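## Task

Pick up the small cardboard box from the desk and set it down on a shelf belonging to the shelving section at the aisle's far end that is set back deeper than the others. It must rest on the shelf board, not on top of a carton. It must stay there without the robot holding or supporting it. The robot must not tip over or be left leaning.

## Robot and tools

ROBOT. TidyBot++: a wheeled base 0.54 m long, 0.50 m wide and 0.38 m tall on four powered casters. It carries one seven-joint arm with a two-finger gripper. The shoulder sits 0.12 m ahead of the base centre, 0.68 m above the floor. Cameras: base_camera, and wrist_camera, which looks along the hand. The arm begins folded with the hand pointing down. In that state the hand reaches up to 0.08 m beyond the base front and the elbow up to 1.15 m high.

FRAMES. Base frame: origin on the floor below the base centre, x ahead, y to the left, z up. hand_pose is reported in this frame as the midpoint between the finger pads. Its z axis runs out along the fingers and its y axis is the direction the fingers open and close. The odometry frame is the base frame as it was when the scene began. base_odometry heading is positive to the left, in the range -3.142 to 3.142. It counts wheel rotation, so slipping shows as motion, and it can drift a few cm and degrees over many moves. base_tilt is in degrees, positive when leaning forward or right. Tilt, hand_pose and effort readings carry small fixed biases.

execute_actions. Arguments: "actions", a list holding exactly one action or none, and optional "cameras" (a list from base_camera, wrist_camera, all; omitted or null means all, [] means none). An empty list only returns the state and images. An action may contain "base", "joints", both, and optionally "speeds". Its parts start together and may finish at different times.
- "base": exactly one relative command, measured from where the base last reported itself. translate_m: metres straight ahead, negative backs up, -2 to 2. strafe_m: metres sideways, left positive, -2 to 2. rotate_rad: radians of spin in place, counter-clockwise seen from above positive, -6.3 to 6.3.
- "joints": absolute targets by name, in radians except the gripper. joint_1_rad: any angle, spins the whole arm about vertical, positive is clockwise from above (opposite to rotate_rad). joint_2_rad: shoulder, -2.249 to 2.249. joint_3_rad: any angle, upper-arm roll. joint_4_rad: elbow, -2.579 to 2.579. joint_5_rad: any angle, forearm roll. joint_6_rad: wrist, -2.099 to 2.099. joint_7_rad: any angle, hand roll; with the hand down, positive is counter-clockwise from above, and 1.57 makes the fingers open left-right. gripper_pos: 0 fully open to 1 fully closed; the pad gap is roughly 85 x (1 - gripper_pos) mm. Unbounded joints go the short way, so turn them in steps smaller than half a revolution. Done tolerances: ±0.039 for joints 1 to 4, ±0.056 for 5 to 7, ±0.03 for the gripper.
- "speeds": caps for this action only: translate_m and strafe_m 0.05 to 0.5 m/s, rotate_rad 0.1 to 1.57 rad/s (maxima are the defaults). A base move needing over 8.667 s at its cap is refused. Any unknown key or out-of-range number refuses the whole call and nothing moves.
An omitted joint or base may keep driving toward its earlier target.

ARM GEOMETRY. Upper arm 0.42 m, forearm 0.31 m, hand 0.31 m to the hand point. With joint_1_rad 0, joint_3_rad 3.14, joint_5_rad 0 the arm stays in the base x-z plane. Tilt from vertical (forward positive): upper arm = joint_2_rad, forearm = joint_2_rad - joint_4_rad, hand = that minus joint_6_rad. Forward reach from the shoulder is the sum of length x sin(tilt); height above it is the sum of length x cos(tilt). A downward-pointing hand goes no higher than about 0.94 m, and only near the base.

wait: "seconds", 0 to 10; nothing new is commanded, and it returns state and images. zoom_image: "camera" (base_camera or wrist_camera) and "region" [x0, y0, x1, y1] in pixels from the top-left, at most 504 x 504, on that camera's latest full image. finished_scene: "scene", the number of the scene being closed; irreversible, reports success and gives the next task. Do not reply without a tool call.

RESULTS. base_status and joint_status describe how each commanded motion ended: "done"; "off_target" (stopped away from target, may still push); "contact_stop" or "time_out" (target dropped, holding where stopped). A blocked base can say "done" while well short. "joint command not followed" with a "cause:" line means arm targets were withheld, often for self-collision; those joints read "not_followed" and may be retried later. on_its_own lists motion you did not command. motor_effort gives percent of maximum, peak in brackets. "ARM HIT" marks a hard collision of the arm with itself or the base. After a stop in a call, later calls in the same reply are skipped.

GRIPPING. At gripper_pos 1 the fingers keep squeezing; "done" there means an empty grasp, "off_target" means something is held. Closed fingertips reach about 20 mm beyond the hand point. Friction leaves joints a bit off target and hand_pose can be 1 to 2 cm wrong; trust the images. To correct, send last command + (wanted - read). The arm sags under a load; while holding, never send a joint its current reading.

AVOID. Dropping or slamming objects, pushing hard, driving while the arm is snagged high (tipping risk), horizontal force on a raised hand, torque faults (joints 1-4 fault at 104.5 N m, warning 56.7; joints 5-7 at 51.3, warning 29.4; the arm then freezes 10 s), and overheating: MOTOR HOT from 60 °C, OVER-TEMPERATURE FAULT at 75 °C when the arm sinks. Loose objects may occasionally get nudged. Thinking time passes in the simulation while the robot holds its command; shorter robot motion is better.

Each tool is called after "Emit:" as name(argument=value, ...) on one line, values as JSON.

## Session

Emit:
execute_actions(actions=[])

Scene clock: 0.00 s.
Motor temperatures (°C, as the motors report them): [35 32 29 34 41 37 38]
base_odometry: x=+0.000 y=+0.000 heading=+0.000 (m, m, rad; odometry frame)
base_tilt: forward=+0.8 right=-0.5 (deg)
base_status: not commanded
joint_positions: joint_1_rad=-0.001 joint_2_rad=-0.347 joint_3_rad=+3.113 joint_4_rad=-2.519 joint_5_rad=-0.044 joint_6_rad=-0.830 joint_7_rad=+1.532 gripper_pos=+0.000
joint_status: not commanded
motor_effort: joint_1_rad=-1 joint_2_rad=-1 joint_3_rad=+0 joint_4_rad=+13 joint_5_rad=+0 joint_6_rad=+2 joint_7_rad=+0 (%)
hand_pose: x=+0.2778 y=+0.0150 z=+0.5913 quat_wxyz=(-0.015, +0.997, -0.019, +0.069) (m; base frame)
pictures: base_camera, wrist_camera
Images, in order (width x height): base_camera 644x364, wrist_camera 644x476.

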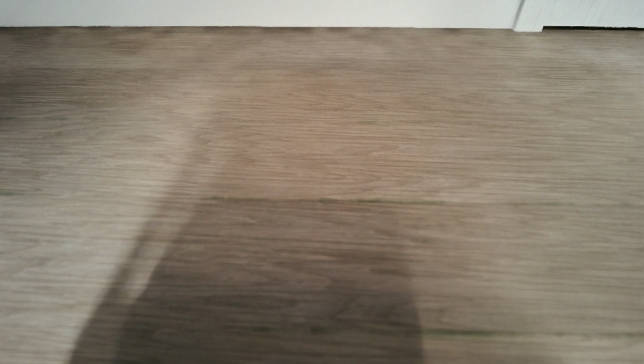

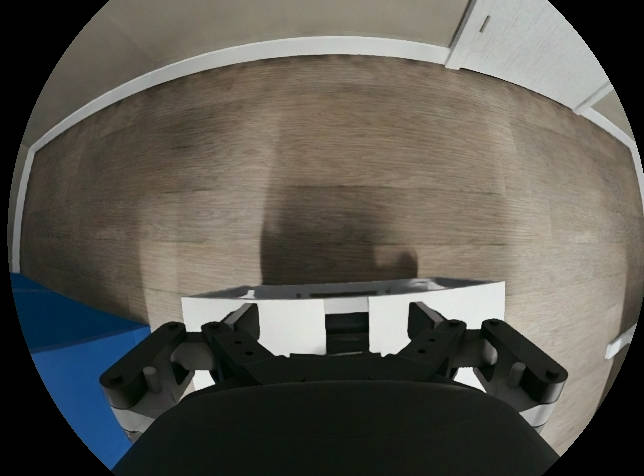

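Emit:
execute_actions(actions=[{"base":{"rotate_rad":-1.6},"joints":{"joint_6_rad":0.4,"joint_3_rad":3.16,"joint_5_rad":0.03,"joint_7_rad":1.6}}])

Scene clock: 5.50 s.
Motor temperatures (°C, as the motors report them): [35 32 29 34 41 37 38]
base_odometry: x=+0.000 y=+0.000 heading=-1.599 (m, m, rad; odometry frame)
base_tilt: forward=+0.8 right=-0.4 (deg)
base_status: done
joint_positions: joint_1_rad=-0.001 joint_2_rad=-0.347 joint_3_rad=+3.149 joint_4_rad=-2.517 joint_5_rad=+0.006 joint_6_rad=+0.386 joint_7_rad=+1.560 gripper_pos=+0.000
joint_status: all done
motor_effort: joint_1_rad=-1(2) joint_2_rad=-6(6) joint_3_rad=+0(0) joint_4_rad=+18(18) joint_5_rad=-1(1) joint_6_rad=+8(9) joint_7_rad=+1(1) (%)
hand_pose: x=+0.5400 y=-0.0008 z=+0.8345 quat_wxyz=(-0.002, +0.778, -0.005, +0.628) (m; base frame)
pictures: base_camera, wrist_camera
Images, in order (width x height): base_camera 644x364, wrist_camera 644x476.

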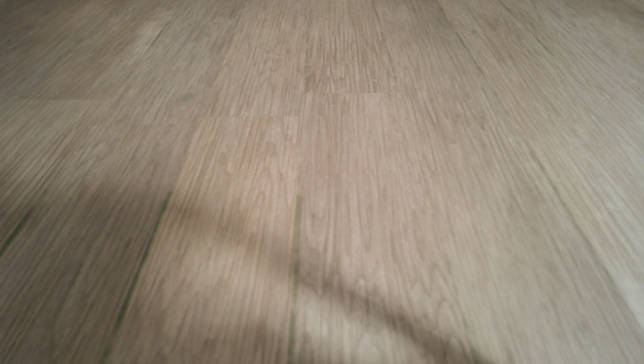

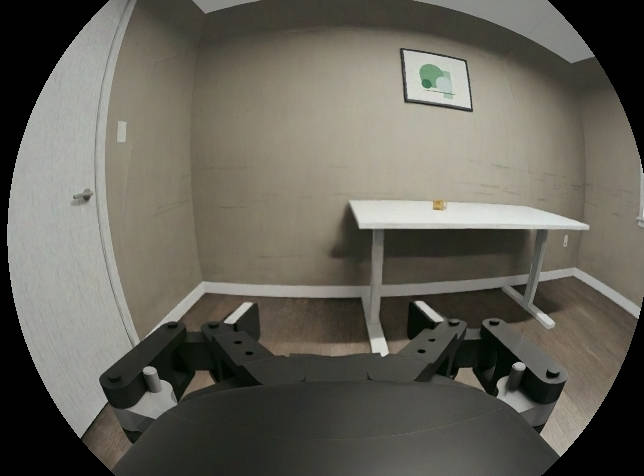

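Emit:
execute_actions(actions=[{"base":{"strafe_m":-0.53},"joints":{"joint_2_rad":0.121,"joint_4_rad":-1.714,"joint_6_rad":-0.265}}], cameras=["wrist_camera"])

Emit:
execute_actions(actions=[{"base":{"translate_m":0.5}}])

Scene clock: 11.73 s.
Motor temperatures (°C, as the motors report them): [35 32 29 34 41 37 38]
base_odometry: x=-0.530 y=+0.016 heading=-1.600 (m, m, rad; odometry frame)
base_tilt: forward=+0.8 right=-0.5 (deg)
base_status: done
joint_positions: joint_1_rad=+0.000 joint_2_rad=+0.107 joint_3_rad=+3.154 joint_4_rad=-1.724 joint_5_rad=+0.007 joint_6_rad=-0.227 joint_7_rad=+1.560 gripper_pos=+0.000
joint_status: all done
motor_effort: joint_1_rad=-1(1) joint_2_rad=-22(24) joint_3_rad=-1(2) joint_4_rad=+20(20) joint_5_rad=-1(1) joint_6_rad=+8(9) joint_7_rad=+1(1) (%)
hand_pose: x=+0.7431 y=-0.0065 z=+0.8737 quat_wxyz=(+0.003, +0.857, -0.007, +0.516) (m; base frame)
pictures: wrist_camera
Images, in order (width x height): wrist_camera 644x476.

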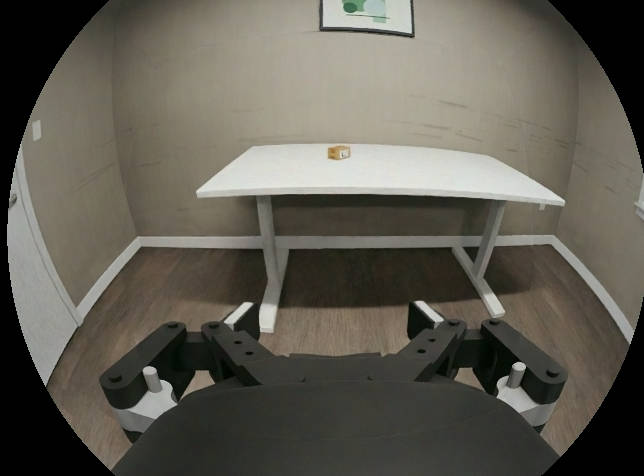

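Scene clock: 14.07 s.
Motor temperatures (°C, as the motors report them): [35 32 29 34 41 37 38]
base_odometry: x=-0.545 y=-0.485 heading=-1.600 (m, m, rad; odometry frame)
base_tilt: forward=+0.8 right=-0.5 (deg)
base_status: done
joint_positions: joint_1_rad=+0.000 joint_2_rad=+0.119 joint_3_rad=+3.154 joint_4_rad=-1.720 joint_5_rad=+0.007 joint_6_rad=-0.230 joint_7_rad=+1.560 gripper_pos=+0.000
joint_status: not commanded
motor_effort: joint_1_rad=+0(2) joint_2_rad=-24(25) joint_3_rad=-1(2) joint_4_rad=+20(20) joint_5_rad=+0(0) joint_6_rad=+8(9) joint_7_rad=+0(1) (%)
hand_pose: x=+0.7457 y=-0.0065 z=+0.8677 quat_wxyz=(+0.003, +0.859, -0.007, +0.511) (m; base frame)
pictures: base_camera, wrist_camera
Images, in order (width x height): base_camera 644x364, wrist_camera 644x476.

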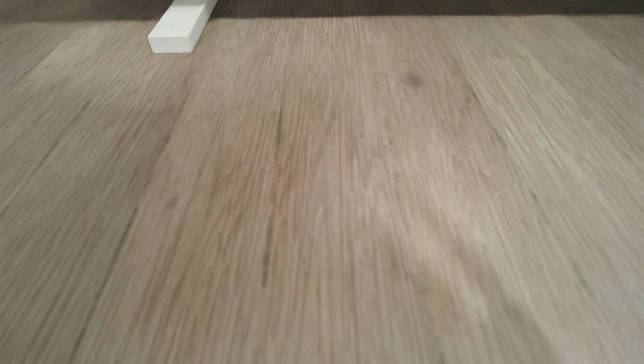

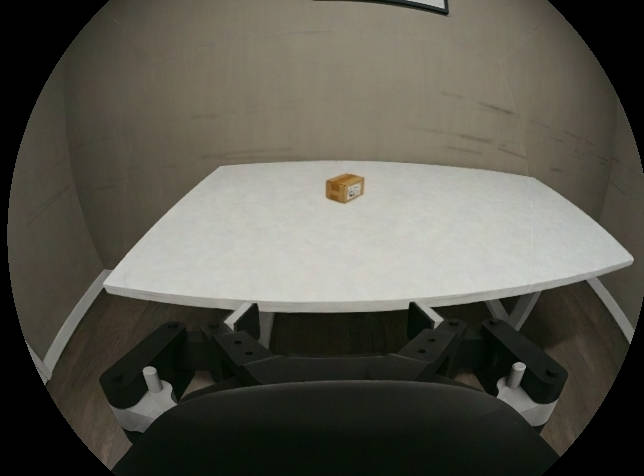

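Emit:
zoom_image(camera="wrist_camera", region=[295, 155, 395, 225])

Region (295, 155, 395, 225) of wrist_camera's 644x476 image, scaled by 5.040; it fills the top 353 rows of this view, and the rest is white.

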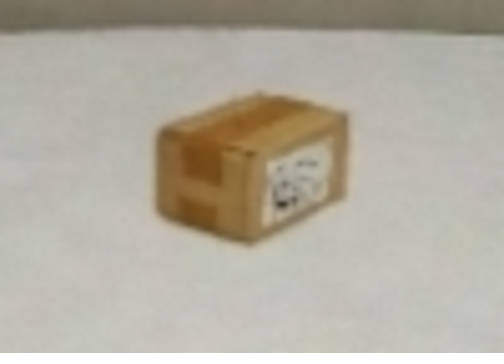

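Emit:
execute_actions(actions=[{"base":{"rotate_rad":-0.71}}], cameras=[])

Emit:
execute_actions(actions=[{"base":{"strafe_m":0.777},"joints":{"joint_2_rad":0.354,"joint_4_rad":-1.525,"joint_6_rad":-0.29}}])

Scene clock: 50.27 s.
Motor temperatures (°C, as the motors report them): [35 32 29 34 42 37 38]
base_odometry: x=-0.545 y=-0.485 heading=-2.309 (m, m, rad; odometry frame)
base_tilt: forward=+0.8 right=-0.4 (deg)
base_status: done
joint_positions: joint_1_rad=+0.006 joint_2_rad=+0.119 joint_3_rad=+3.164 joint_4_rad=-1.720 joint_5_rad=+0.007 joint_6_rad=-0.230 joint_7_rad=+1.560 gripper_pos=+0.000
joint_status: not commanded
motor_effort: joint_1_rad=+0(4) joint_2_rad=-23(24) joint_3_rad=-1(4) joint_4_rad=+19(20) joint_5_rad=+0(1) joint_6_rad=+8(8) joint_7_rad=+1(1) (%)
hand_pose: x=+0.7456 y=-0.0163 z=+0.8677 quat_wxyz=(+0.008, +0.859, -0.014, +0.511) (m; base frame)
pictures: none
No camera images: the call's "cameras" was empty. Leave "cameras" out to get every camera's image.

Scene clock: 53.13 s.
Motor temperatures (°C, as the motors report them): [35 32 29 34 42 37 38]
base_odometry: x=+0.029 y=-1.008 heading=-2.310 (m, m, rad; odometry frame)
base_tilt: forward=+0.8 right=-0.4 (deg)
base_status: done
joint_positions: joint_1_rad=+0.000 joint_2_rad=+0.354 joint_3_rad=+3.164 joint_4_rad=-1.536 joint_5_rad=+0.007 joint_6_rad=-0.253 joint_7_rad=+1.560 gripper_pos=+0.000
joint_status: all done
motor_effort: joint_1_rad=-1(4) joint_2_rad=-30(34) joint_3_rad=-1(3) joint_4_rad=+19(20) joint_5_rad=+0(0) joint_6_rad=+8(8) joint_7_rad=+1(0) (%)
hand_pose: x=+0.8252 y=-0.0133 z=+0.8095 quat_wxyz=(+0.008, +0.878, -0.010, +0.479) (m; base frame)
pictures: base_camera, wrist_camera
Images, in order (width x height): base_camera 644x364, wrist_camera 644x476.

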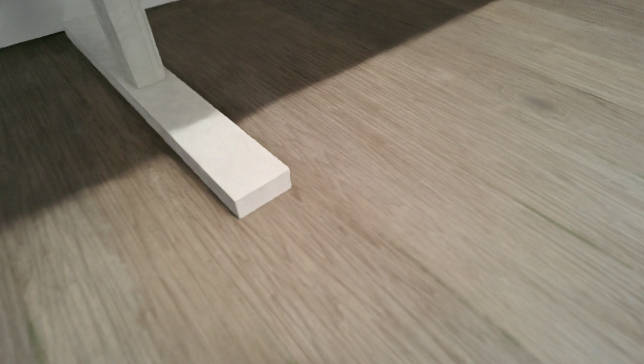

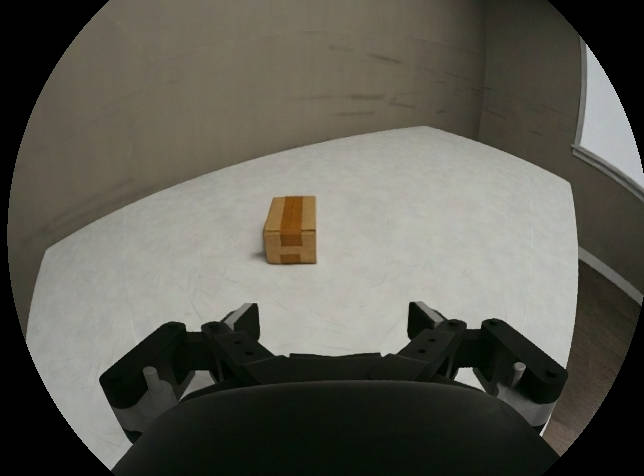

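Emit:
execute_actions(actions=[{"base":{"strafe_m":0.047},"joints":{"joint_2_rad":0.485,"joint_4_rad":-1.48,"joint_6_rad":-0.14}}], cameras=["wrist_camera"])

Scene clock: 61.97 s.
Motor temperatures (°C, as the motors report them): [35 32 29 34 42 37 38]
base_odometry: x=+0.064 y=-1.040 heading=-2.311 (m, m, rad; odometry frame)
base_tilt: forward=+0.8 right=-0.5 (deg)
base_status: done
joint_positions: joint_1_rad=-0.005 joint_2_rad=+0.484 joint_3_rad=+3.162 joint_4_rad=-1.489 joint_5_rad=+0.007 joint_6_rad=-0.177 joint_7_rad=+1.560 gripper_pos=+0.000
joint_status: all done
motor_effort: joint_1_rad=-1(5) joint_2_rad=-34(36) joint_3_rad=-1(3) joint_4_rad=+18(19) joint_5_rad=-1(1) joint_6_rad=+8(9) joint_7_rad=+1(1) (%)
hand_pose: x=+0.8647 y=-0.0081 z=+0.7604 quat_wxyz=(+0.007, +0.880, -0.006, +0.476) (m; base frame)
pictures: wrist_camera
Images, in order (width x height): wrist_camera 644x476.

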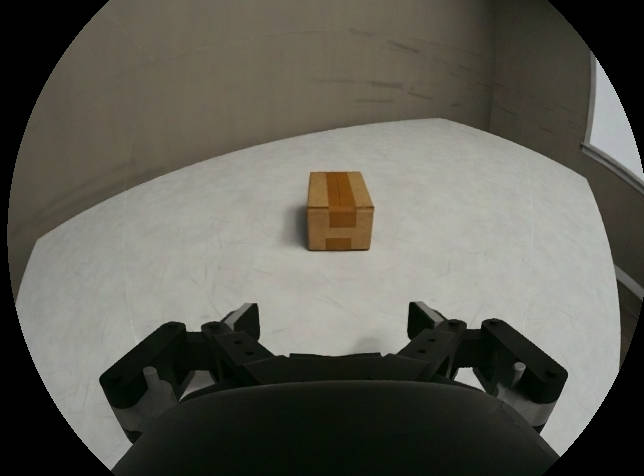

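Emit:
execute_actions(actions=[{"base":{"translate_m":0.12},"joints":{"joint_2_rad":0.505,"joint_1_rad":0.015},"speeds":{"translate_m":0.2}}])

Scene clock: 66.63 s.
Motor temperatures (°C, as the motors report them): [35 32 29 34 42 37 38]
base_odometry: x=-0.017 y=-1.129 heading=-2.311 (m, m, rad; odometry frame)
base_tilt: forward=+0.8 right=-0.5 (deg)
base_status: done
joint_positions: joint_1_rad=+0.004 joint_2_rad=+0.495 joint_3_rad=+3.162 joint_4_rad=-1.487 joint_5_rad=+0.007 joint_6_rad=-0.176 joint_7_rad=+1.560 gripper_pos=+0.000
joint_status: all done
motor_effort: joint_1_rad=-1(1) joint_2_rad=-35(35) joint_3_rad=-1(0) joint_4_rad=+19(20) joint_5_rad=-1(1) joint_6_rad=+8(8) joint_7_rad=+0(1) (%)
hand_pose: x=+0.8662 y=-0.0153 z=+0.7535 quat_wxyz=(+0.009, +0.882, -0.010, +0.472) (m; base frame)
pictures: base_camera, wrist_camera
Images, in order (width x height): base_camera 644x364, wrist_camera 644x476.

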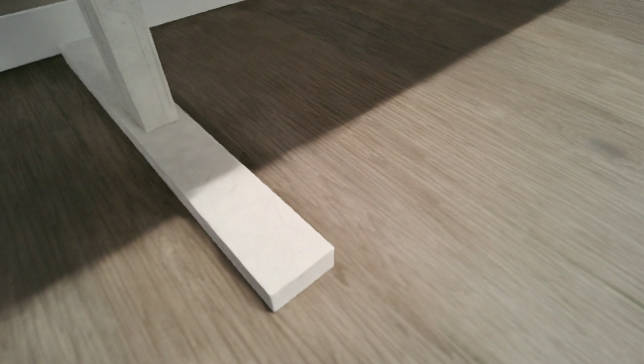

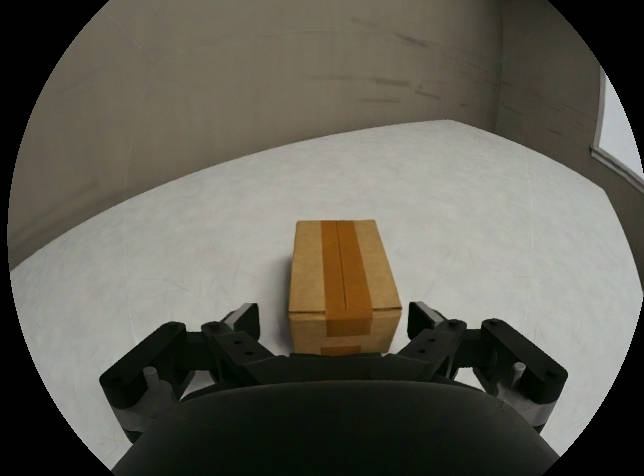

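Emit:
execute_actions(actions=[{"base":{"translate_m":0.04},"joints":{"joint_2_rad":0.52,"joint_1_rad":0.027},"speeds":{"translate_m":0.08}}], cameras=["wrist_camera"])

Emit:
execute_actions(actions=[{"joints":{"gripper_pos":1}}], cameras=["wrist_camera"])

Scene clock: 73.70 s.
Motor temperatures (°C, as the motors report them): [35 33 29 34 42 37 38]
base_odometry: x=-0.044 y=-1.159 heading=-2.310 (m, m, rad; odometry frame)
base_tilt: forward=+0.8 right=-0.5 (deg)
base_status: done
joint_positions: joint_1_rad=+0.014 joint_2_rad=+0.507 joint_3_rad=+3.162 joint_4_rad=-1.486 joint_5_rad=+0.007 joint_6_rad=-0.176 joint_7_rad=+1.560 gripper_pos=+0.000
joint_status: all done
motor_effort: joint_1_rad=+0(1) joint_2_rad=-35(36) joint_3_rad=-1(0) joint_4_rad=+18(19) joint_5_rad=+0(1) joint_6_rad=+8(8) joint_7_rad=+1(1) (%)
hand_pose: x=+0.8672 y=-0.0225 z=+0.7452 quat_wxyz=(+0.012, +0.884, -0.014, +0.467) (m; base frame)
pictures: wrist_camera
Images, in order (width x height): wrist_camera 644x476.

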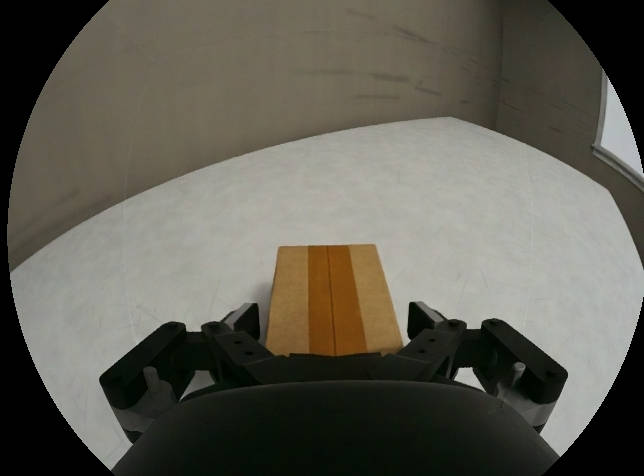

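Scene clock: 74.80 s.
Motor temperatures (°C, as the motors report them): [35 33 29 34 42 37 38]
base_odometry: x=-0.044 y=-1.159 heading=-2.310 (m, m, rad; odometry frame)
base_tilt: forward=+0.8 right=-0.5 (deg)
base_status: not commanded
joint_positions: joint_1_rad=+0.014 joint_2_rad=+0.508 joint_3_rad=+3.162 joint_4_rad=-1.485 joint_5_rad=+0.007 joint_6_rad=-0.175 joint_7_rad=+1.560 gripper_pos=+0.345
joint_status: gripper_pos off_target (ended at +0.345, target +1.000)
motor_effort: joint_1_rad=+0(0) joint_2_rad=-33(36) joint_3_rad=+0(0) joint_4_rad=+18(19) joint_5_rad=+0(0) joint_6_rad=+8(8) joint_7_rad=+1(1) (%)
hand_pose: x=+0.8677 y=-0.0225 z=+0.7456 quat_wxyz=(+0.012, +0.884, -0.014, +0.468) (m; base frame)
pictures: wrist_camera
Images, in order (width x height): wrist_camera 644x476.

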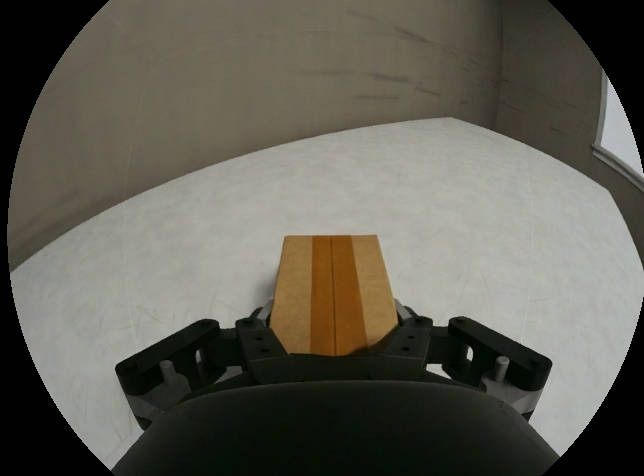

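Emit:
execute_actions(actions=[{"joints":{"joint_2_rad":0.3}}], cameras=[])

Emit:
execute_actions(actions=[{"base":{"strafe_m":-1.0},"joints":{"joint_1_rad":0,"joint_2_rad":-0.31,"joint_4_rad":-2.3,"joint_6_rad":0.04}}], cameras=[])

Emit:
execute_actions(actions=[{"base":{"rotate_rad":-2.45},"joints":{"joint_4_rad":-2.5,"joint_6_rad":0.2}}])

Scene clock: 83.80 s.
Motor temperatures (°C, as the motors report them): [35 33 29 35 42 37 38]
base_odometry: x=-0.044 y=-1.159 heading=-2.310 (m, m, rad; odometry frame)
base_tilt: forward=+0.8 right=-0.5 (deg)
base_status: not commanded
joint_positions: joint_1_rad=+0.014 joint_2_rad=+0.302 joint_3_rad=+3.162 joint_4_rad=-1.483 joint_5_rad=+0.007 joint_6_rad=-0.175 joint_7_rad=+1.560 gripper_pos=+0.345
joint_status: all done
motor_effort: joint_1_rad=-1(0) joint_2_rad=-30(39) joint_3_rad=-1(1) joint_4_rad=+21(22) joint_5_rad=-1(0) joint_6_rad=+9(9) joint_7_rad=+1(0) (%)
hand_pose: x=+0.8391 y=-0.0221 z=+0.8988 quat_wxyz=(+0.011, +0.830, -0.014, +0.557) (m; base frame)
pictures: none
No camera images: the call's "cameras" was empty. Leave "cameras" out to get every camera's image.

Scene clock: 87.17 s.
Motor temperatures (°C, as the motors report them): [35 33 29 35 42 37 38]
base_odometry: x=-0.783 y=-0.485 heading=-2.310 (m, m, rad; odometry frame)
base_tilt: forward=+0.8 right=-0.5 (deg)
base_status: done
joint_positions: joint_1_rad=+0.014 joint_2_rad=-0.292 joint_3_rad=+3.162 joint_4_rad=-2.299 joint_5_rad=+0.007 joint_6_rad=-0.005 joint_7_rad=+1.560 gripper_pos=+0.345
joint_status: all done
motor_effort: joint_1_rad=+0(2) joint_2_rad=-9(31) joint_3_rad=+0(1) joint_4_rad=+19(21) joint_5_rad=+0(0) joint_6_rad=+9(9) joint_7_rad=+1(1) (%)
hand_pose: x=+0.5645 y=-0.0143 z=+0.8192 quat_wxyz=(+0.005, +0.844, -0.017, +0.535) (m; base frame)
pictures: none
No camera images: the call's "cameras" was empty. Leave "cameras" out to get every camera's image.

Scene clock: 90.00 s.
Motor temperatures (°C, as the motors report them): [35 33 29 35 42 37 38]
base_odometry: x=-0.783 y=-0.485 heading=+1.524 (m, m, rad; odometry frame)
base_tilt: forward=+0.8 right=-0.5 (deg)
base_status: done
joint_positions: joint_1_rad=+0.009 joint_2_rad=-0.292 joint_3_rad=+3.162 joint_4_rad=-2.497 joint_5_rad=+0.007 joint_6_rad=+0.159 joint_7_rad=+1.560 gripper_pos=+0.345
joint_status: all done
motor_effort: joint_1_rad=-1(1) joint_2_rad=-7(11) joint_3_rad=+0(1) joint_4_rad=+18(20) joint_5_rad=+0(1) joint_6_rad=+9(10) joint_7_rad=+1(1) (%)
hand_pose: x=+0.5279 y=-0.0106 z=+0.7557 quat_wxyz=(+0.003, +0.854, -0.015, +0.520) (m; base frame)
pictures: base_camera, wrist_camera
Images, in order (width x height): base_camera 644x364, wrist_camera 644x476.

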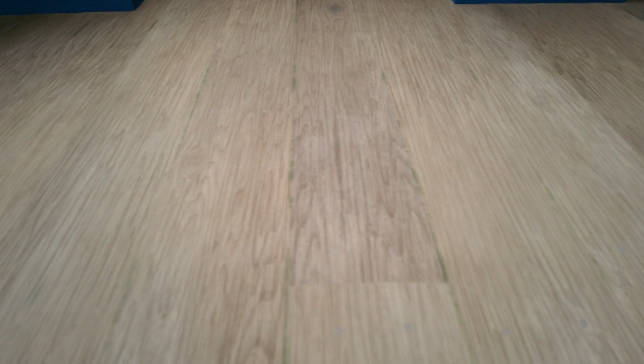

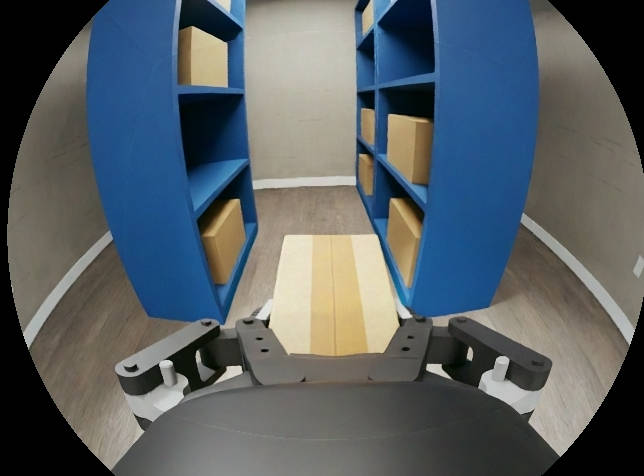

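Emit:
execute_actions(actions=[{"base":{"rotate_rad":0.04}}], cameras=[])

Emit:
execute_actions(actions=[{"base":{"translate_m":0.55}}])

Scene clock: 97.07 s.
Motor temperatures (°C, as the motors report them): [35 33 29 35 42 37 38]
base_odometry: x=-0.783 y=-0.485 heading=+1.563 (m, m, rad; odometry frame)
base_tilt: forward=+0.8 right=-0.5 (deg)
base_status: done
joint_positions: joint_1_rad=+0.007 joint_2_rad=-0.292 joint_3_rad=+3.162 joint_4_rad=-2.497 joint_5_rad=+0.007 joint_6_rad=+0.159 joint_7_rad=+1.560 gripper_pos=+0.345
joint_status: not commanded
motor_effort: joint_1_rad=+0(1) joint_2_rad=-8(7) joint_3_rad=+0(1) joint_4_rad=+18(18) joint_5_rad=+1(1) joint_6_rad=+9(9) joint_7_rad=+1(1) (%)
hand_pose: x=+0.5279 y=-0.0094 z=+0.7557 quat_wxyz=(+0.003, +0.854, -0.014, +0.520) (m; base frame)
pictures: none
No camera images: the call's "cameras" was empty. Leave "cameras" out to get every camera's image.

Scene clock: 99.47 s.
Motor temperatures (°C, as the motors report them): [35 33 29 35 42 37 38]
base_odometry: x=-0.778 y=+0.065 heading=+1.562 (m, m, rad; odometry frame)
base_tilt: forward=+0.7 right=-0.5 (deg)
base_status: done
joint_positions: joint_1_rad=+0.007 joint_2_rad=-0.296 joint_3_rad=+3.162 joint_4_rad=-2.499 joint_5_rad=+0.007 joint_6_rad=+0.159 joint_7_rad=+1.560 gripper_pos=+0.345
joint_status: not commanded
motor_effort: joint_1_rad=+0(1) joint_2_rad=-8(9) joint_3_rad=+0(0) joint_4_rad=+18(19) joint_5_rad=-1(0) joint_6_rad=+9(9) joint_7_rad=+1(1) (%)
hand_pose: x=+0.5271 y=-0.0094 z=+0.7569 quat_wxyz=(+0.003, +0.853, -0.014, +0.522) (m; base frame)
pictures: base_camera, wrist_camera
Images, in order (width x height): base_camera 644x364, wrist_camera 644x476.

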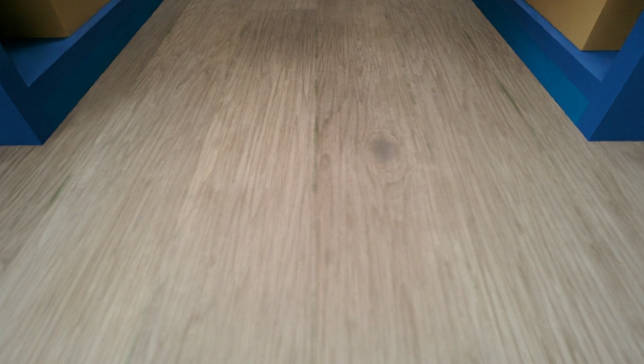

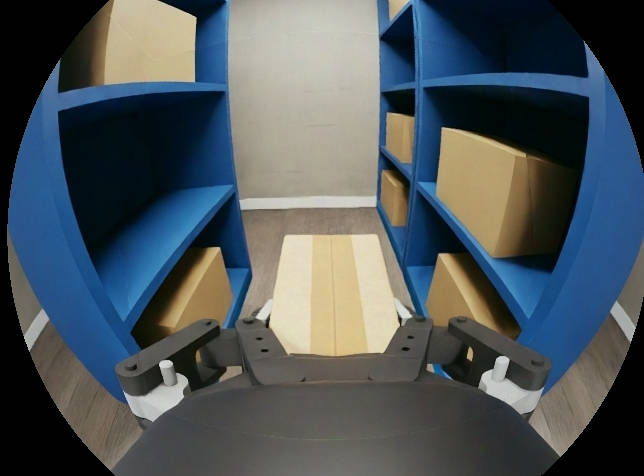

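Emit:
execute_actions(actions=[{"base":{"translate_m":1.2}}])

Scene clock: 106.07 s.
Motor temperatures (°C, as the motors report them): [35 33 29 35 42 37 38]
base_odometry: x=-0.767 y=+1.265 heading=+1.562 (m, m, rad; odometry frame)
base_tilt: forward=+0.7 right=-0.5 (deg)
base_status: done
joint_positions: joint_1_rad=+0.007 joint_2_rad=-0.299 joint_3_rad=+3.162 joint_4_rad=-2.500 joint_5_rad=+0.007 joint_6_rad=+0.159 joint_7_rad=+1.560 gripper_pos=+0.345
joint_status: not commanded
motor_effort: joint_1_rad=+0(1) joint_2_rad=-7(9) joint_3_rad=+0(0) joint_4_rad=+18(19) joint_5_rad=+0(0) joint_6_rad=+9(9) joint_7_rad=+1(1) (%)
hand_pose: x=+0.5266 y=-0.0094 z=+0.7574 quat_wxyz=(+0.003, +0.853, -0.014, +0.523) (m; base frame)
pictures: base_camera, wrist_camera
Images, in order (width x height): base_camera 644x364, wrist_camera 644x476.

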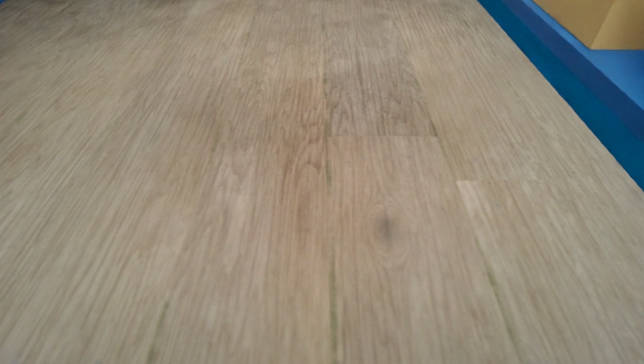

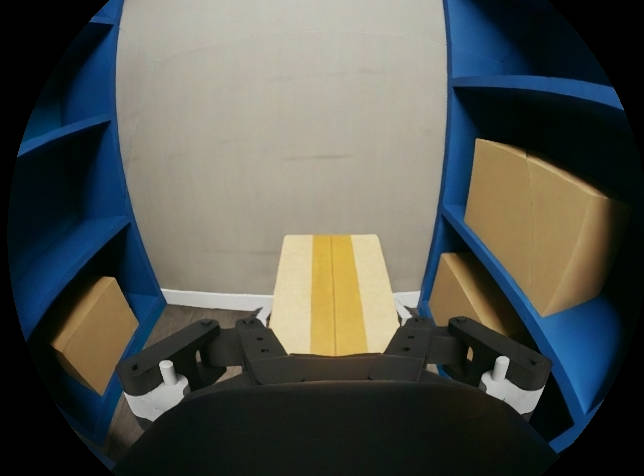

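Emit:
execute_actions(actions=[{"base":{"translate_m":0.45}}], cameras=["base_camera"])

Emit:
execute_actions(actions=[{"base":{"translate_m":0.3},"joints":{"joint_1_rad":-1.6},"speeds":{"translate_m":0.13}}])

Scene clock: 113.30 s.
Motor temperatures (°C, as the motors report them): [35 33 29 35 42 37 38]
base_odometry: x=-0.762 y=+1.715 heading=+1.561 (m, m, rad; odometry frame)
base_tilt: forward=+0.8 right=-0.5 (deg)
base_status: done
joint_positions: joint_1_rad=+0.007 joint_2_rad=-0.300 joint_3_rad=+3.162 joint_4_rad=-2.500 joint_5_rad=+0.007 joint_6_rad=+0.159 joint_7_rad=+1.560 gripper_pos=+0.345
joint_status: not commanded
motor_effort: joint_1_rad=-1(1) joint_2_rad=-6(10) joint_3_rad=+0(0) joint_4_rad=+18(19) joint_5_rad=+0(0) joint_6_rad=+9(10) joint_7_rad=+1(1) (%)
hand_pose: x=+0.5263 y=-0.0094 z=+0.7576 quat_wxyz=(+0.003, +0.852, -0.014, +0.523) (m; base frame)
pictures: base_camera
Images, in order (width x height): base_camera 644x364.

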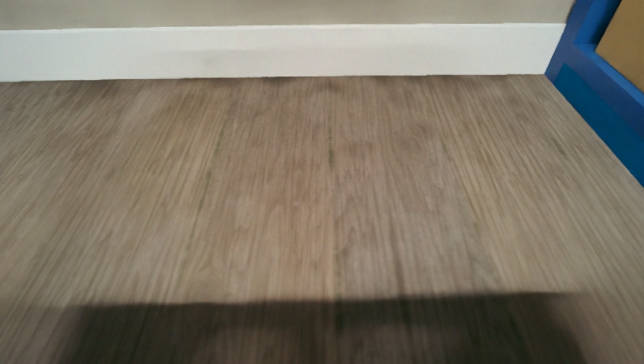

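Scene clock: 116.20 s.
Motor temperatures (°C, as the motors report them): [35 33 29 35 42 37 38]
base_odometry: x=-0.759 y=+2.015 heading=+1.561 (m, m, rad; odometry frame)
base_tilt: forward=+0.8 right=-0.4 (deg)
base_status: done
joint_positions: joint_1_rad=-1.586 joint_2_rad=-0.301 joint_3_rad=+3.162 joint_4_rad=-2.501 joint_5_rad=+0.007 joint_6_rad=+0.159 joint_7_rad=+1.560 gripper_pos=+0.345
joint_status: all done
motor_effort: joint_1_rad=+0(0) joint_2_rad=-7(8) joint_3_rad=+0(0) joint_4_rad=+18(19) joint_5_rad=-1(2) joint_6_rad=+9(9) joint_7_rad=+1(1) (%)
hand_pose: x=+0.1196 y=+0.4072 z=+0.7579 quat_wxyz=(-0.372, +0.606, +0.599, +0.368) (m; base frame)
pictures: base_camera, wrist_camera
Images, in order (width x height): base_camera 644x364, wrist_camera 644x476.

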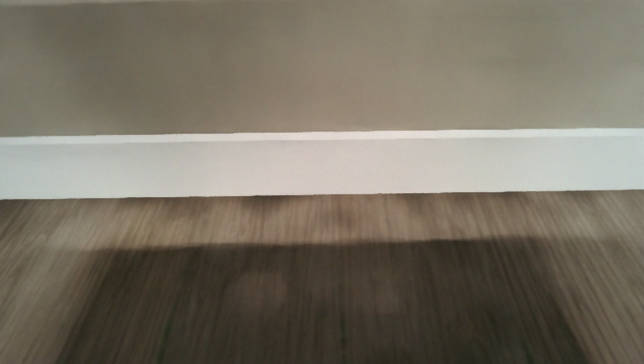

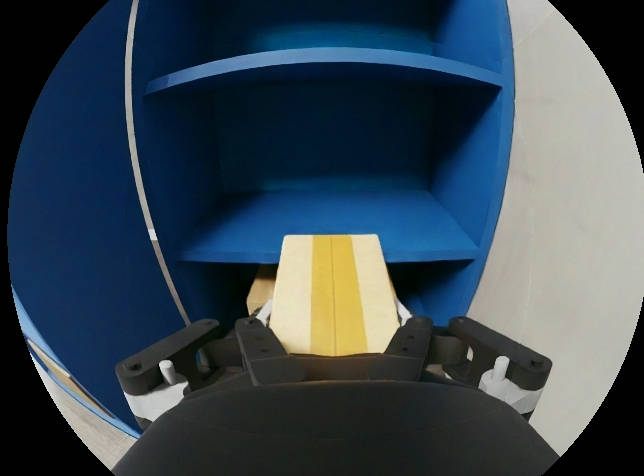

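Emit:
execute_actions(actions=[{"base":{"translate_m":0.04},"joints":{"joint_2_rad":0.481,"joint_4_rad":-2.097,"joint_6_rad":0.46}}], cameras=["wrist_camera"])

Emit:
execute_actions(actions=[{"base":{"strafe_m":0.36},"speeds":{"strafe_m":0.3}}], cameras=["wrist_camera"])

Scene clock: 127.77 s.
Motor temperatures (°C, as the motors report them): [35 33 29 35 42 37 38]
base_odometry: x=-0.759 y=+2.056 heading=+1.560 (m, m, rad; odometry frame)
base_tilt: forward=+0.8 right=-0.5 (deg)
base_status: done
joint_positions: joint_1_rad=-1.588 joint_2_rad=+0.478 joint_3_rad=+3.162 joint_4_rad=-2.112 joint_5_rad=+0.007 joint_6_rad=+0.416 joint_7_rad=+1.560 gripper_pos=+0.345
joint_status: all done
motor_effort: joint_1_rad=-1(1) joint_2_rad=-29(30) joint_3_rad=-1(1) joint_4_rad=+13(18) joint_5_rad=-2(1) joint_6_rad=+8(9) joint_7_rad=+1(1) (%)
hand_pose: x=+0.1181 y=+0.6147 z=+0.6108 quat_wxyz=(-0.327, +0.626, +0.626, +0.330) (m; base frame)
pictures: wrist_camera
Images, in order (width x height): wrist_camera 644x476.

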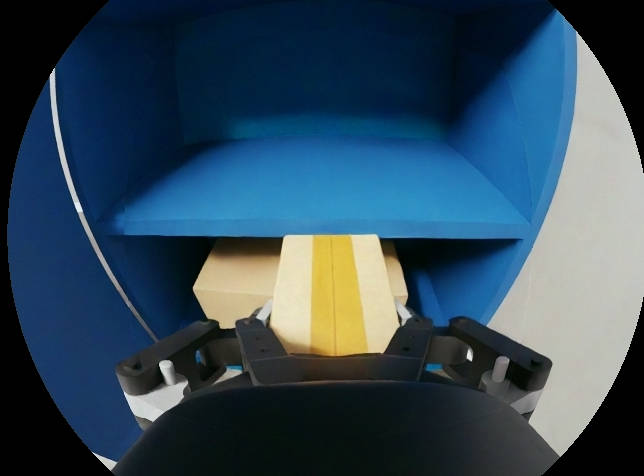

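Scene clock: 129.93 s.
Motor temperatures (°C, as the motors report them): [35 33 29 35 42 37 38]
base_odometry: x=-1.119 y=+2.060 heading=+1.560 (m, m, rad; odometry frame)
base_tilt: forward=+0.8 right=-0.5 (deg)
base_status: done
joint_positions: joint_1_rad=-1.588 joint_2_rad=+0.479 joint_3_rad=+3.162 joint_4_rad=-2.106 joint_5_rad=+0.007 joint_6_rad=+0.418 joint_7_rad=+1.560 gripper_pos=+0.345
joint_status: not commanded
motor_effort: joint_1_rad=-1(0) joint_2_rad=-28(31) joint_3_rad=-1(1) joint_4_rad=+13(14) joint_5_rad=-1(1) joint_6_rad=+9(8) joint_7_rad=+1(1) (%)
hand_pose: x=+0.1180 y=+0.6178 z=+0.6138 quat_wxyz=(-0.330, +0.624, +0.625, +0.333) (m; base frame)
pictures: wrist_camera
Images, in order (width x height): wrist_camera 644x476.

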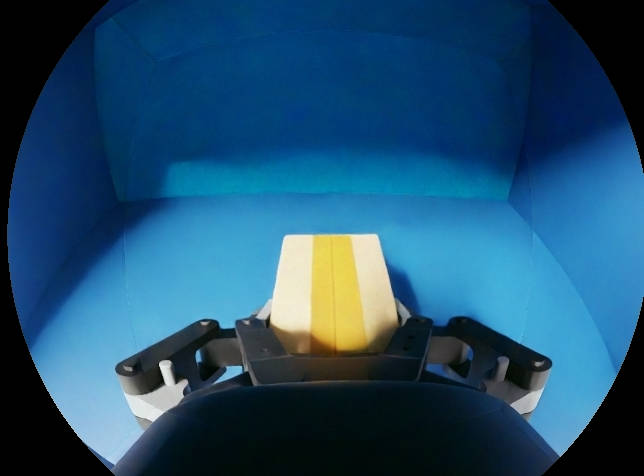

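Emit:
execute_actions(actions=[{"joints":{"joint_2_rad":0.615,"joint_4_rad":-2.14,"joint_6_rad":0.635}}], cameras=["wrist_camera"])

Emit:
execute_actions(actions=[{"joints":{"joint_2_rad":0.65}}], cameras=["wrist_camera"])

Scene clock: 134.57 s.
Motor temperatures (°C, as the motors report them): [35 33 29 35 42 37 38]
base_odometry: x=-1.119 y=+2.060 heading=+1.560 (m, m, rad; odometry frame)
base_tilt: forward=+0.7 right=-0.5 (deg)
base_status: not commanded
joint_positions: joint_1_rad=-1.588 joint_2_rad=+0.617 joint_3_rad=+3.162 joint_4_rad=-2.137 joint_5_rad=+0.007 joint_6_rad=+0.593 joint_7_rad=+1.560 gripper_pos=+0.345
joint_status: all done
motor_effort: joint_1_rad=+0(0) joint_2_rad=-30(34) joint_3_rad=-1(1) joint_4_rad=+11(13) joint_5_rad=+0(1) joint_6_rad=+8(10) joint_7_rad=+0(1) (%)
hand_pose: x=+0.1175 y=+0.6210 z=+0.5602 quat_wxyz=(-0.331, +0.623, +0.625, +0.334) (m; base frame)
pictures: wrist_camera
Images, in order (width x height): wrist_camera 644x476.

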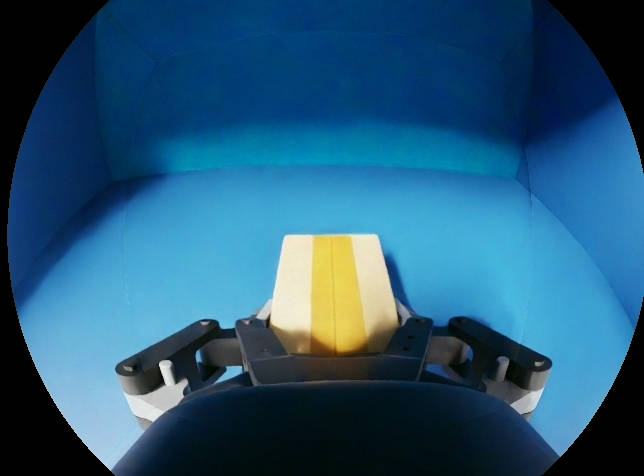

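Scene clock: 135.23 s.
Motor temperatures (°C, as the motors report them): [35 33 29 35 42 37 38]
base_odometry: x=-1.119 y=+2.060 heading=+1.560 (m, m, rad; odometry frame)
base_tilt: forward=+0.8 right=-0.5 (deg)
base_status: not commanded
joint_positions: joint_1_rad=-1.588 joint_2_rad=+0.622 joint_3_rad=+3.162 joint_4_rad=-2.137 joint_5_rad=+0.007 joint_6_rad=+0.602 joint_7_rad=+1.560 gripper_pos=+0.345
joint_status: all done
motor_effort: joint_1_rad=-1(1) joint_2_rad=-28(30) joint_3_rad=-1(1) joint_4_rad=+9(11) joint_5_rad=-1(1) joint_6_rad=+7(9) joint_7_rad=+1(0) (%)
hand_pose: x=+0.1175 y=+0.6221 z=+0.5599 quat_wxyz=(-0.333, +0.622, +0.624, +0.336) (m; base frame)
pictures: wrist_camera
Images, in order (width x height): wrist_camera 644x476.

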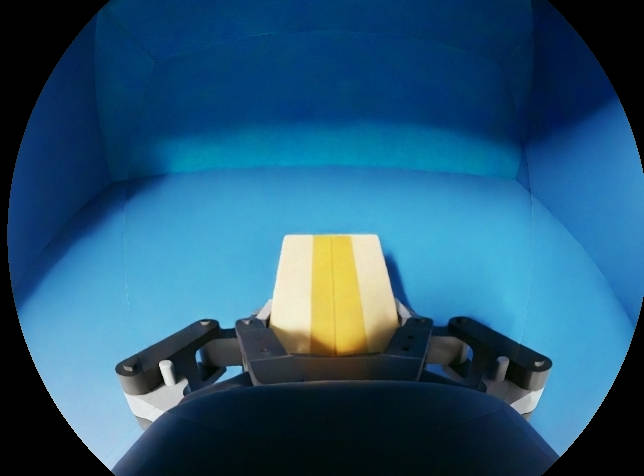

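Emit:
execute_actions(actions=[{"joints":{"gripper_pos":0,"joint_2_rad":0.62}}], cameras=[])

Emit:
execute_actions(actions=[{"base":{"strafe_m":-0.15},"joints":{"joint_2_rad":0.58}}], cameras=["wrist_camera"])

Scene clock: 139.90 s.
Motor temperatures (°C, as the motors report them): [35 33 29 35 42 37 38]
base_odometry: x=-1.119 y=+2.060 heading=+1.560 (m, m, rad; odometry frame)
base_tilt: forward=+0.8 right=-0.5 (deg)
base_status: not commanded
joint_positions: joint_1_rad=-1.588 joint_2_rad=+0.622 joint_3_rad=+3.162 joint_4_rad=-2.137 joint_5_rad=+0.007 joint_6_rad=+0.602 joint_7_rad=+1.560 gripper_pos=+0.000
joint_status: all done
motor_effort: joint_1_rad=-1(1) joint_2_rad=-30(30) joint_3_rad=-1(1) joint_4_rad=+10(11) joint_5_rad=+0(0) joint_6_rad=+8(9) joint_7_rad=+1(1) (%)
hand_pose: x=+0.1175 y=+0.6220 z=+0.5600 quat_wxyz=(-0.333, +0.622, +0.624, +0.336) (m; base frame)
pictures: none
No camera images: the call's "cameras" was empty. Leave "cameras" out to get every camera's image.

Scene clock: 141.33 s.
Motor temperatures (°C, as the motors report them): [35 33 29 35 42 37 38]
base_odometry: x=-0.969 y=+2.058 heading=+1.560 (m, m, rad; odometry frame)
base_tilt: forward=+0.7 right=-0.5 (deg)
base_status: done
joint_positions: joint_1_rad=-1.590 joint_2_rad=+0.592 joint_3_rad=+3.162 joint_4_rad=-2.141 joint_5_rad=+0.008 joint_6_rad=+0.602 joint_7_rad=+1.560 gripper_pos=+0.000
joint_status: all done
motor_effort: joint_1_rad=+0(2) joint_2_rad=-29(33) joint_3_rad=-1(2) joint_4_rad=+11(12) joint_5_rad=-2(0) joint_6_rad=+8(8) joint_7_rad=+1(0) (%)
hand_pose: x=+0.1160 y=+0.6235 z=+0.5767 quat_wxyz=(-0.341, +0.617, +0.621, +0.343) (m; base frame)
pictures: wrist_camera
Images, in order (width x height): wrist_camera 644x476.

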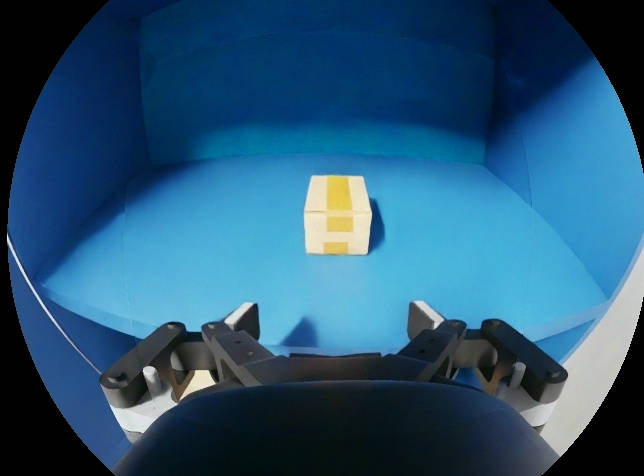

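Emit:
finished_scene(scene=2)

The scene is finished: the task was done.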